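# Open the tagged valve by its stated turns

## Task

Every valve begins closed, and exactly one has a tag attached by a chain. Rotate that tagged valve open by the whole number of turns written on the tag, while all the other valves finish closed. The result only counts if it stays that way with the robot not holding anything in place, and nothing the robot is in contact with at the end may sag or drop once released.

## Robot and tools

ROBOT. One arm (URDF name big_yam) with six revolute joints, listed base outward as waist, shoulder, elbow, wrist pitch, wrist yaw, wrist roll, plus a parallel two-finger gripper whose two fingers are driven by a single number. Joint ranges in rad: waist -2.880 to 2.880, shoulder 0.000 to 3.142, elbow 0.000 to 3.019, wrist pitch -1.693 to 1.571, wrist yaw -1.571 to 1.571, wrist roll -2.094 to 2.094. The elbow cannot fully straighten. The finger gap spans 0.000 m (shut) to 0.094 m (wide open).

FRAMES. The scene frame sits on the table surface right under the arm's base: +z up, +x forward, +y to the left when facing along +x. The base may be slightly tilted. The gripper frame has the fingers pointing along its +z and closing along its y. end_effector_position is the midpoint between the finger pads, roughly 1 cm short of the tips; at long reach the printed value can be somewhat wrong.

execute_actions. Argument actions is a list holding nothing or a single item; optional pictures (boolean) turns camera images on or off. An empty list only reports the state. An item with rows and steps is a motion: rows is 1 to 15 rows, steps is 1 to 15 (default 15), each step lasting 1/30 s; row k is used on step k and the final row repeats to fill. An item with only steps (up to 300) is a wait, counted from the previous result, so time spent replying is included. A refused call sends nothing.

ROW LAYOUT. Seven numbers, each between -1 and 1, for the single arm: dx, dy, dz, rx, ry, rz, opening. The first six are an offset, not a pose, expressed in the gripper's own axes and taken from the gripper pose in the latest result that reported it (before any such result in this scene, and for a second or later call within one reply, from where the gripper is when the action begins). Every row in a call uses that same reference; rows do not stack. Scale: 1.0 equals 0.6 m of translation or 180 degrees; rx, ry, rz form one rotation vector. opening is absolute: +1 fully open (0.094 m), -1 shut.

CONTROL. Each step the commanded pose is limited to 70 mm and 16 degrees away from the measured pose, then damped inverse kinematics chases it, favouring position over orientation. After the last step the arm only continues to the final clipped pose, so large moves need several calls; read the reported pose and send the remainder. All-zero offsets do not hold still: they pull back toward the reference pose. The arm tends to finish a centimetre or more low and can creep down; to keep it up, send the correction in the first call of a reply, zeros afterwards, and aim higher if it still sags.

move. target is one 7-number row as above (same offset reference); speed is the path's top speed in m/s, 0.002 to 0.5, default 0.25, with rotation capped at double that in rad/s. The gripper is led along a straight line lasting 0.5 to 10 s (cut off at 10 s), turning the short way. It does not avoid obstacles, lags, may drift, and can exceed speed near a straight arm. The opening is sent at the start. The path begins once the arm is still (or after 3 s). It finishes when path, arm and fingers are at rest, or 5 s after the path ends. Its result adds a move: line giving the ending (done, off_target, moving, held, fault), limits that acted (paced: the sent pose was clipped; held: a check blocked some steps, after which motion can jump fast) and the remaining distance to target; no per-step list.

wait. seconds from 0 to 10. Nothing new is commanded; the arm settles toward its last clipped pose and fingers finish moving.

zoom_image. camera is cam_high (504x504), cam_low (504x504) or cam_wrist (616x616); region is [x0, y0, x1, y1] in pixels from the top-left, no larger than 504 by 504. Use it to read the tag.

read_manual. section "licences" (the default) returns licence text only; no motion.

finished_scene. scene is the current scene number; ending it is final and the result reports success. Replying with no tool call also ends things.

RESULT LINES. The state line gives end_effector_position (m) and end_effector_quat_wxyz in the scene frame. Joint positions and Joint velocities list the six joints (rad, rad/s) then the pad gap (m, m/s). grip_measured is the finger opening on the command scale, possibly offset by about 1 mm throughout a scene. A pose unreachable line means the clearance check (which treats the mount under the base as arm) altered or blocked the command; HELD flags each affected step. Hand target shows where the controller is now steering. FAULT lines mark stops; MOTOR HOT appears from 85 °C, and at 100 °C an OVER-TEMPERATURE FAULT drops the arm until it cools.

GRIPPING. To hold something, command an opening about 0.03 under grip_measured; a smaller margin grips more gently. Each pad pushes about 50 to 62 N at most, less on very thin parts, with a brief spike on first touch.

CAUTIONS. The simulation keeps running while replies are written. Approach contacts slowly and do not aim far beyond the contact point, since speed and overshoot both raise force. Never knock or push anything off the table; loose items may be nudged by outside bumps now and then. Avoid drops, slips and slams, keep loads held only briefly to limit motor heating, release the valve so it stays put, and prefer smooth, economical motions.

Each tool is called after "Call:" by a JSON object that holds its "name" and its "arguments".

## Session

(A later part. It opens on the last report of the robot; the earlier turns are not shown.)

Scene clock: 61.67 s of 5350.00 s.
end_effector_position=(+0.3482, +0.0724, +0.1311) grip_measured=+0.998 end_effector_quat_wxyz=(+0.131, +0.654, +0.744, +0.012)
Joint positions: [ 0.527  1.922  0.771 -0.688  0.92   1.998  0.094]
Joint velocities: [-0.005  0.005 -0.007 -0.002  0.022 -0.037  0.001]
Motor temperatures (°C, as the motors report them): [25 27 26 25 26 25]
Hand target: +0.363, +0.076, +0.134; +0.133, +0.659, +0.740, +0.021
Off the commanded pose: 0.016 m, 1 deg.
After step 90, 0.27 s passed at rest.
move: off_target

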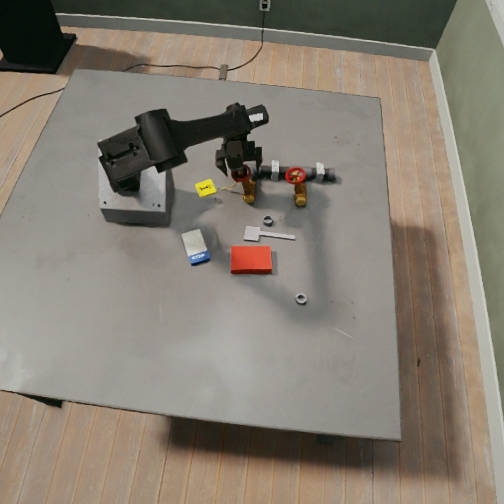

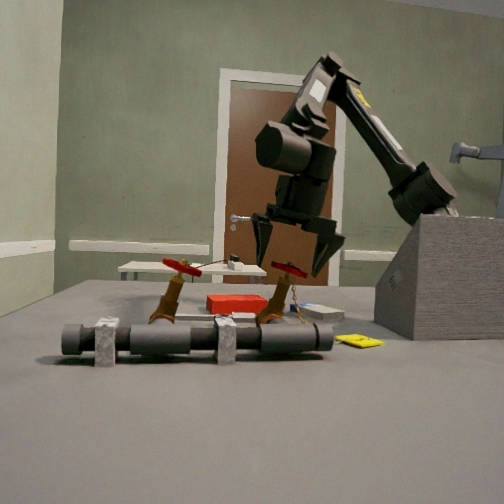

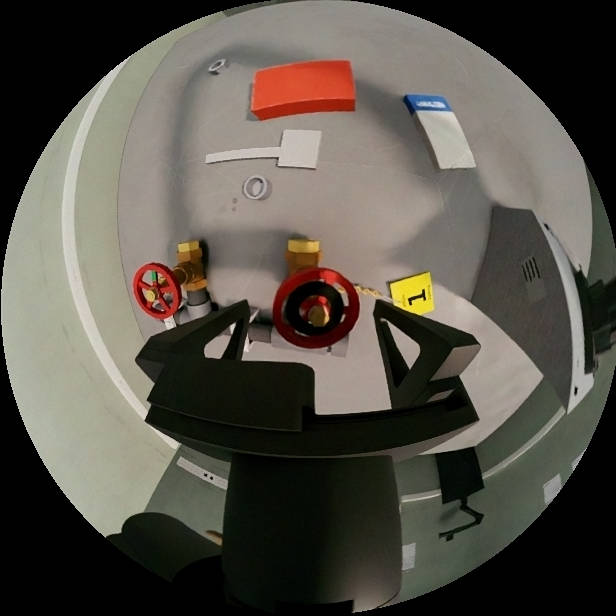

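Call:
{"name": "move", "arguments": {"target": [0.012,0.008,0.035,0,0,0,1], "speed": 0.05}}

Call:
{"name": "move", "arguments": {"target": [0,0,0,0,0,0,0.15]}}

Call:
{"name": "move", "arguments": {"target": [0,0,0,0,0,-0.55,0.15], "speed": 0.4}}

Call:
{"name": "move", "arguments": {"target": [0,0,0,0,0,-0.55,0.15], "speed": 0.4}}

Scene clock: 65.93 s of 5350.00 s.
end_effector_position=(+0.3541, +0.0763, +0.1143) grip_measured=+0.998 end_effector_quat_wxyz=(+0.131, +0.657, +0.742, +0.012)
Joint positions: [ 0.497  1.962  0.771 -0.611  0.927  1.956  0.094]
Joint velocities: [ 0.005  0.015 -0.017  0.017  0.022  0.022  0.   ]
Motor temperatures (°C, as the motors report them): [25 27 26 25 26 25]
Hand target: +0.356, +0.077, +0.110; +0.132, +0.655, +0.744, +0.012
Off the commanded pose: 0.005 m, 0 deg.
After step 90, 0.50 s passed at rest.
move: done

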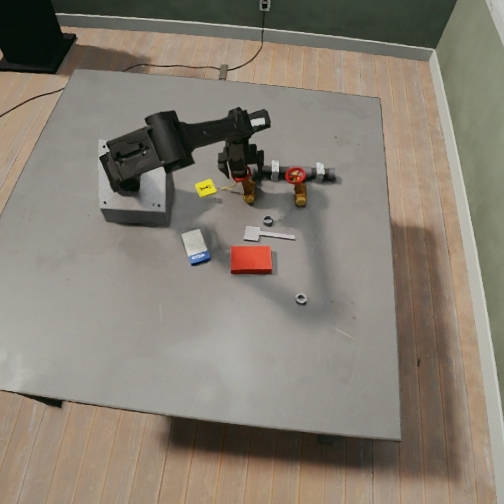

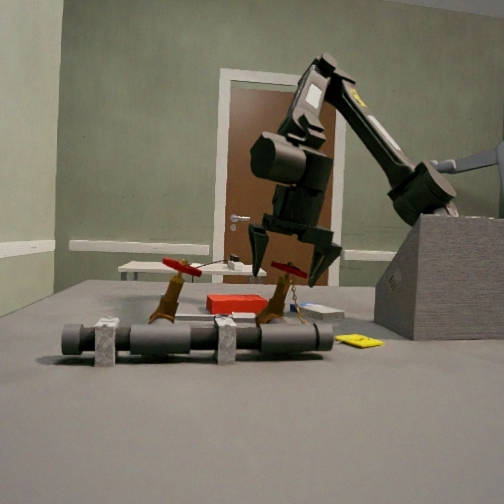

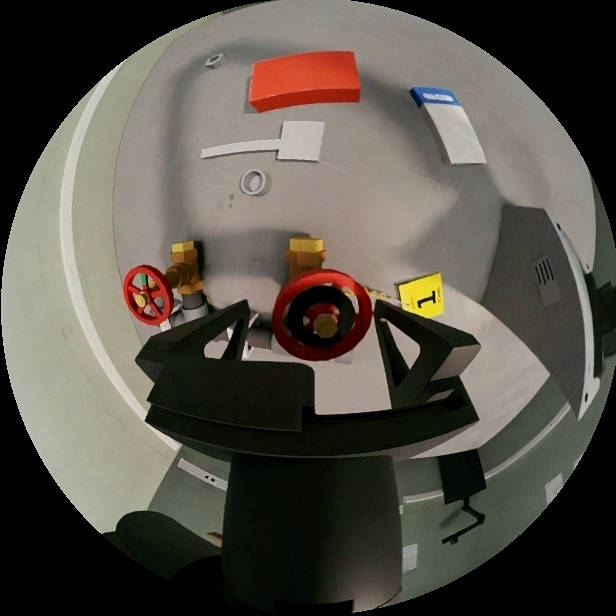

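Scene clock: 66.43 s of 5350.00 s.
end_effector_position=(+0.3471, +0.0747, +0.1108) grip_measured=+0.249 end_effector_quat_wxyz=(+0.129, +0.650, +0.749, +0.006)
Joint positions: [ 0.496  1.963  0.758 -0.614  0.927  1.949  0.059]
Joint velocities: [-0.005  0.005  0.007  0.002 -0.022  0.051  0.   ]
Motor temperatures (°C, as the motors report them): [25 27 26 25 26 25]
Hand target: +0.354, +0.076, +0.114; +0.131, +0.657, +0.742, +0.012
Off the commanded pose: 0.008 m, 1 deg.
move: done

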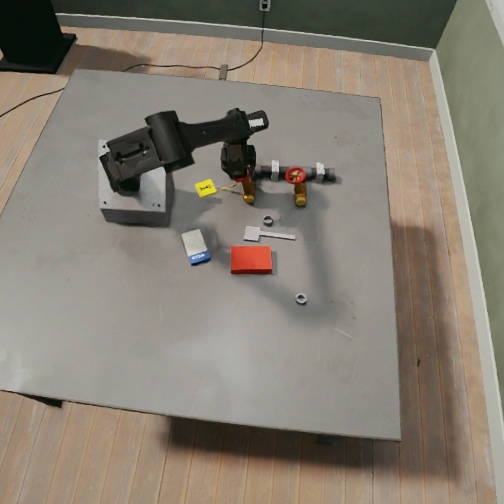

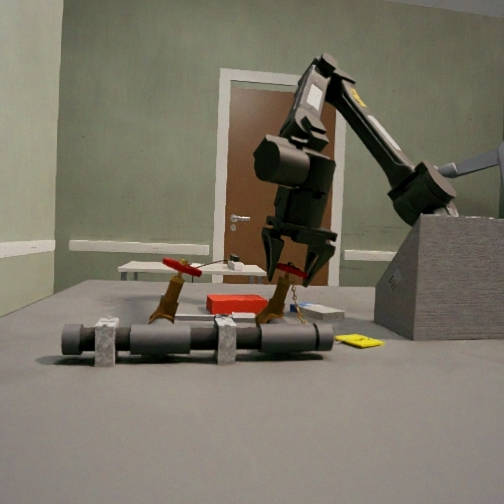

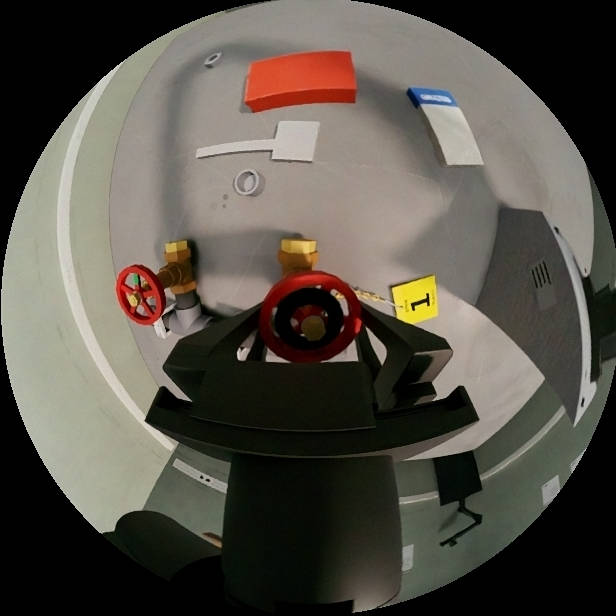

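Scene clock: 69.40 s of 5350.00 s.
end_effector_position=(+0.3446, +0.0688, +0.1097) grip_measured=+0.234 end_effector_quat_wxyz=(+0.089, -0.104, +0.985, -0.107)
Joint positions: [ 0.494  1.969  0.758 -0.639  0.954  0.328  0.058]
Joint velocities: [-0.005  0.005 -0.012  0.012 -0.037 -0.007  0.001]
Motor temperatures (°C, as the motors report them): [25 27 26 25 26 25]
Hand target: +0.347, +0.075, +0.111; +0.087, -0.145, +0.981, -0.097
Off the commanded pose: 0.007 m, 5 deg.
move: off_target

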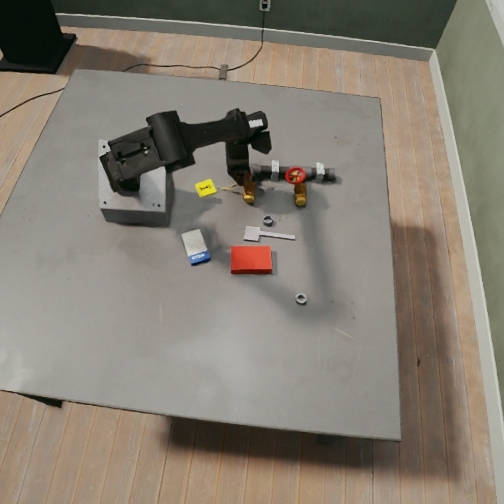

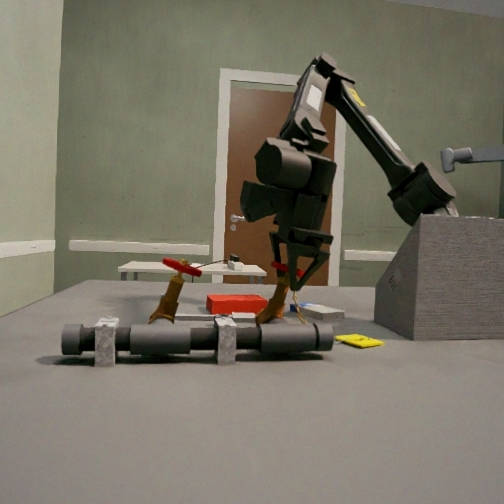

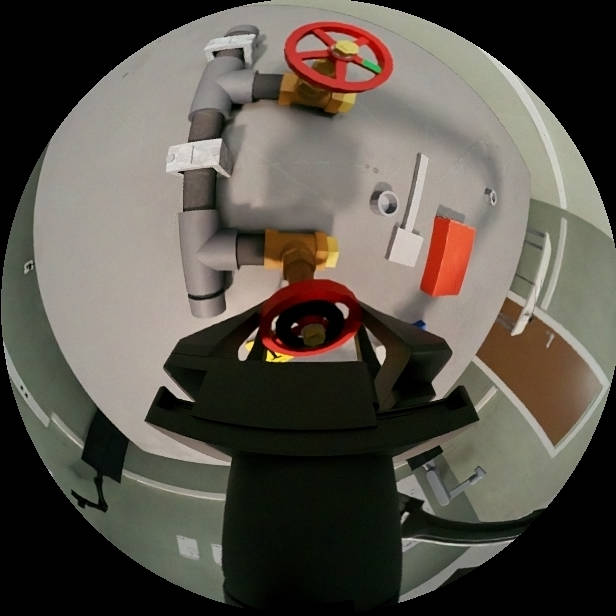

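Scene clock: 72.60 s of 5350.00 s.
end_effector_position=(+0.3487, +0.0680, +0.1034) grip_measured=+0.173 end_effector_quat_wxyz=(+0.025, +0.781, -0.607, +0.144)
Joint positions: [ 0.481  1.995  0.772 -0.634  0.975 -1.285  0.055]
Joint velocities: [-0.015  0.005  0.007  0.007  0.007  0.007 -0.001]
Motor temperatures (°C, as the motors report them): [25 27 26 25 26 25]
Hand target: +0.345, +0.069, +0.110; +0.026, +0.815, -0.562, +0.138
Off the commanded pose: 0.008 m, 7 deg.
move: off_target; limits=paced

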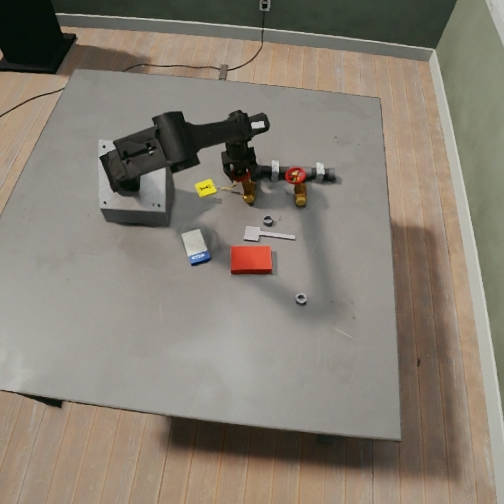

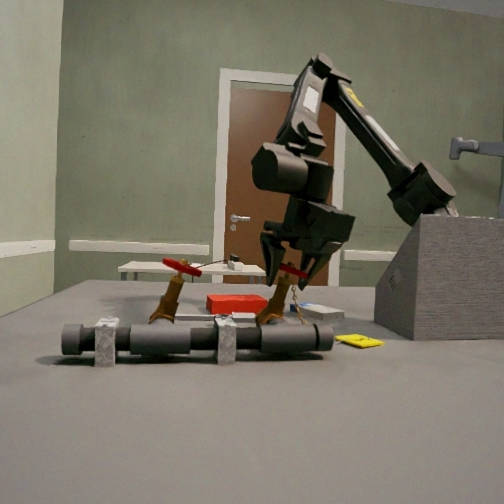

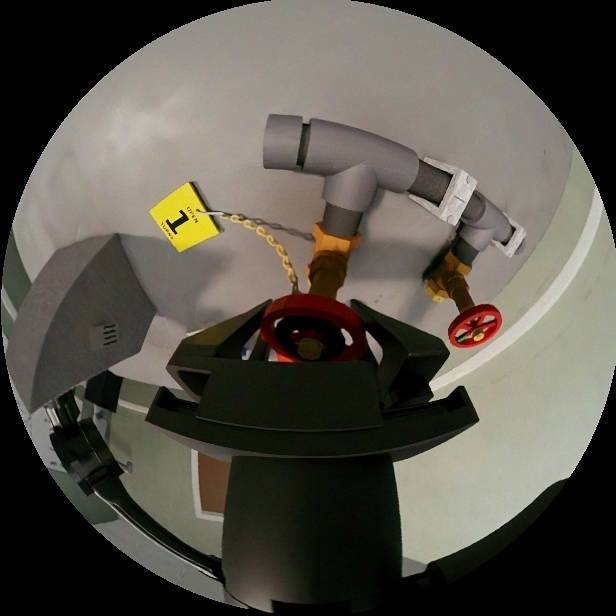

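Release and inspect.

Call:
{"name": "move", "arguments": {"target": [0,0,0,0,0,0,1]}}

Call:
{"name": "move", "arguments": {"target": [-0.1,0,-0.2,0,0,0,1]}}

Call:
{"name": "zoom_image", "arguments": {"camera": "cam_high", "region": [210,150,330,210]}}

Call:
{"name": "zoom_image", "arguments": {"camera": "cam_wrist", "region": [200,150,560,400]}}

Scene clock: 76.10 s of 5350.00 s.
end_effector_position=(+0.3484, +0.0678, +0.1031) grip_measured=+0.998 end_effector_quat_wxyz=(+0.026, +0.782, -0.606, +0.144)
Joint positions: [ 0.481  1.995  0.771 -0.634  0.976 -1.287  0.094]
Joint velocities: [ 0.005 -0.015 -0.027 -0.002  0.022 -0.022 -0.001]
Motor temperatures (°C, as the motors report them): [25 27 26 25 26 25]
Hand target: +0.349, +0.068, +0.103; +0.025, +0.781, -0.607, +0.144
Off the commanded pose: 0.000 m, 0 deg.
move: done

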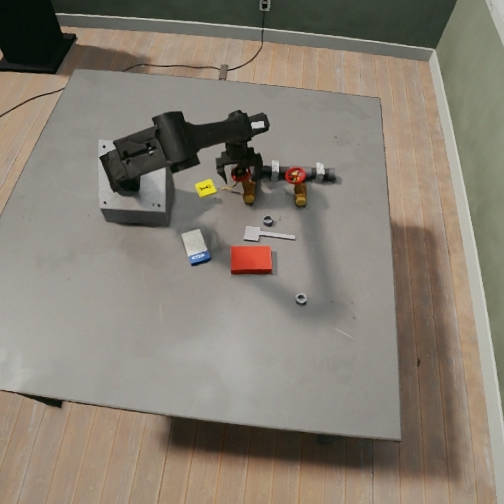

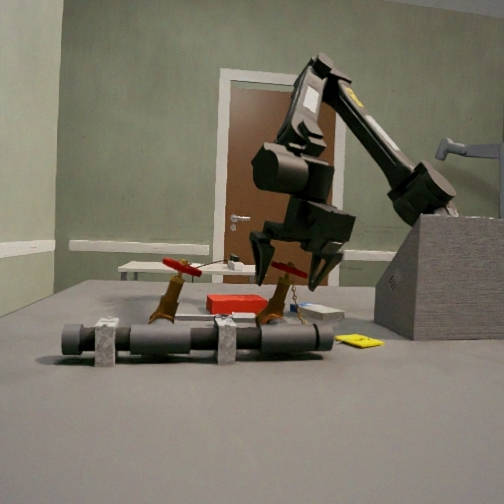

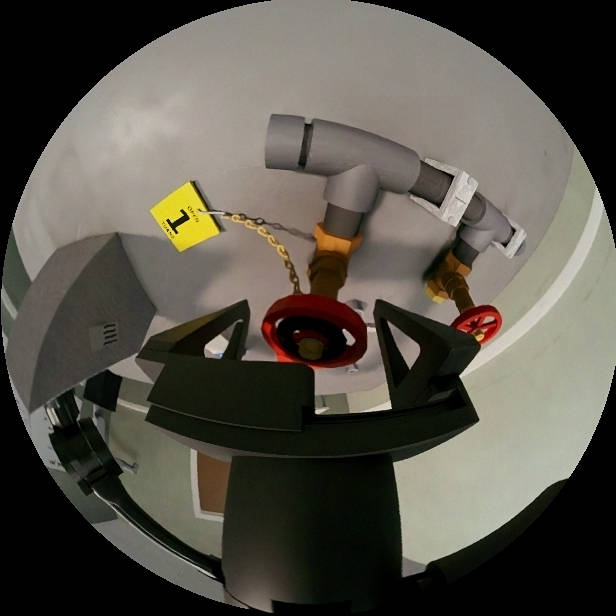

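Scene clock: 77.30 s of 5350.00 s.
end_effector_position=(+0.3025, +0.1427, +0.1970) grip_measured=+0.999 end_effector_quat_wxyz=(+0.028, +0.791, -0.595, +0.142)
Joint positions: [ 0.822  2.056  0.938 -1.123  0.812 -0.83   0.094]
Joint velocities: [-0.005  0.005  0.012 -0.002  0.007 -0.051 -0.   ]
Motor temperatures (°C, as the motors report them): [25 27 26 25 26 25]
Hand target: +0.313, +0.151, +0.204; +0.021, +0.783, -0.605, +0.142
Off the commanded pose: 0.013 m, 2 deg.
move: off_target

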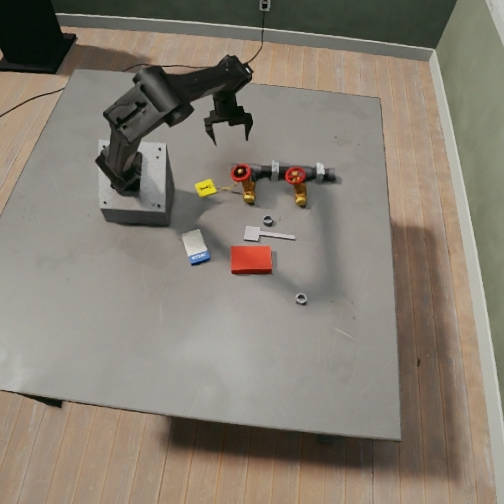

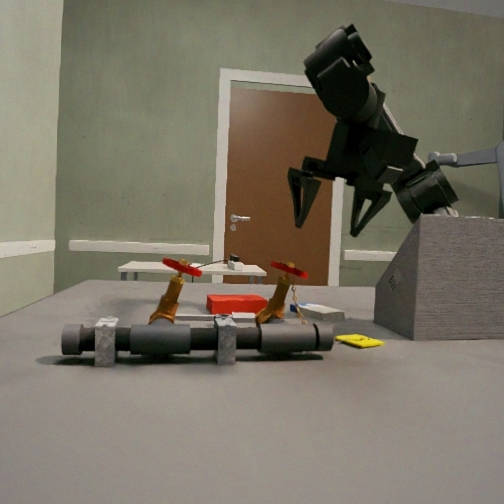

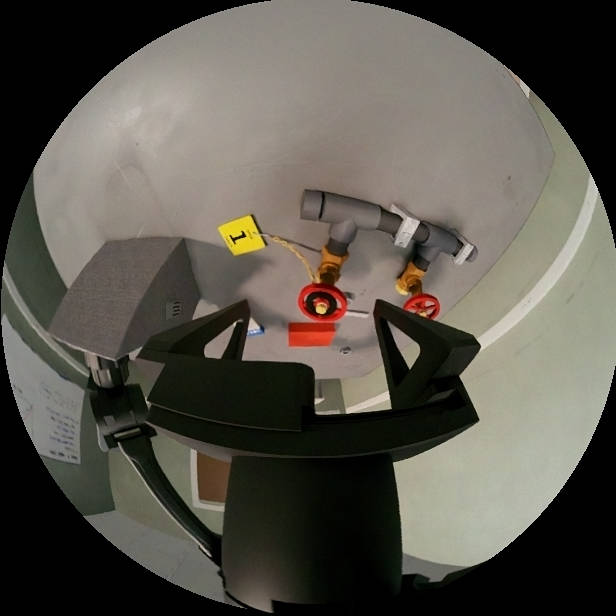

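Region (210, 150, 330, 210) of cam_high's 504x504 image, scaled by 4.200, with more detail than that image has.

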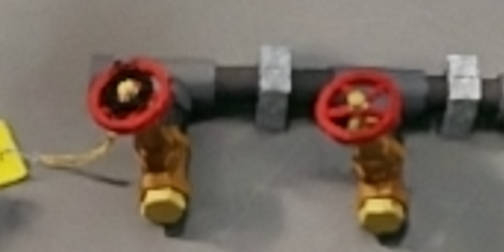

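Region (200, 150, 560, 400) of cam_wrist's 616x616 image, scaled by 1.400, with more detail than that image has; it fills the top 350 rows of this view, and the rest is white.

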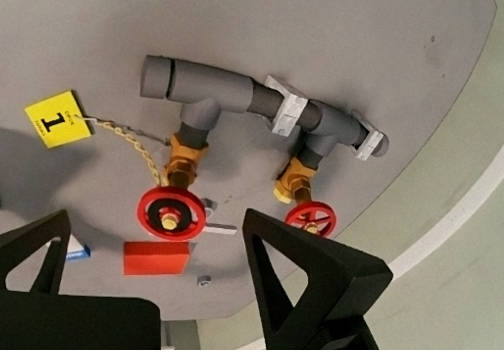

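Call:
{"name": "finished_scene", "arguments": {"scene": 2}}

The scene is finished: the task was done.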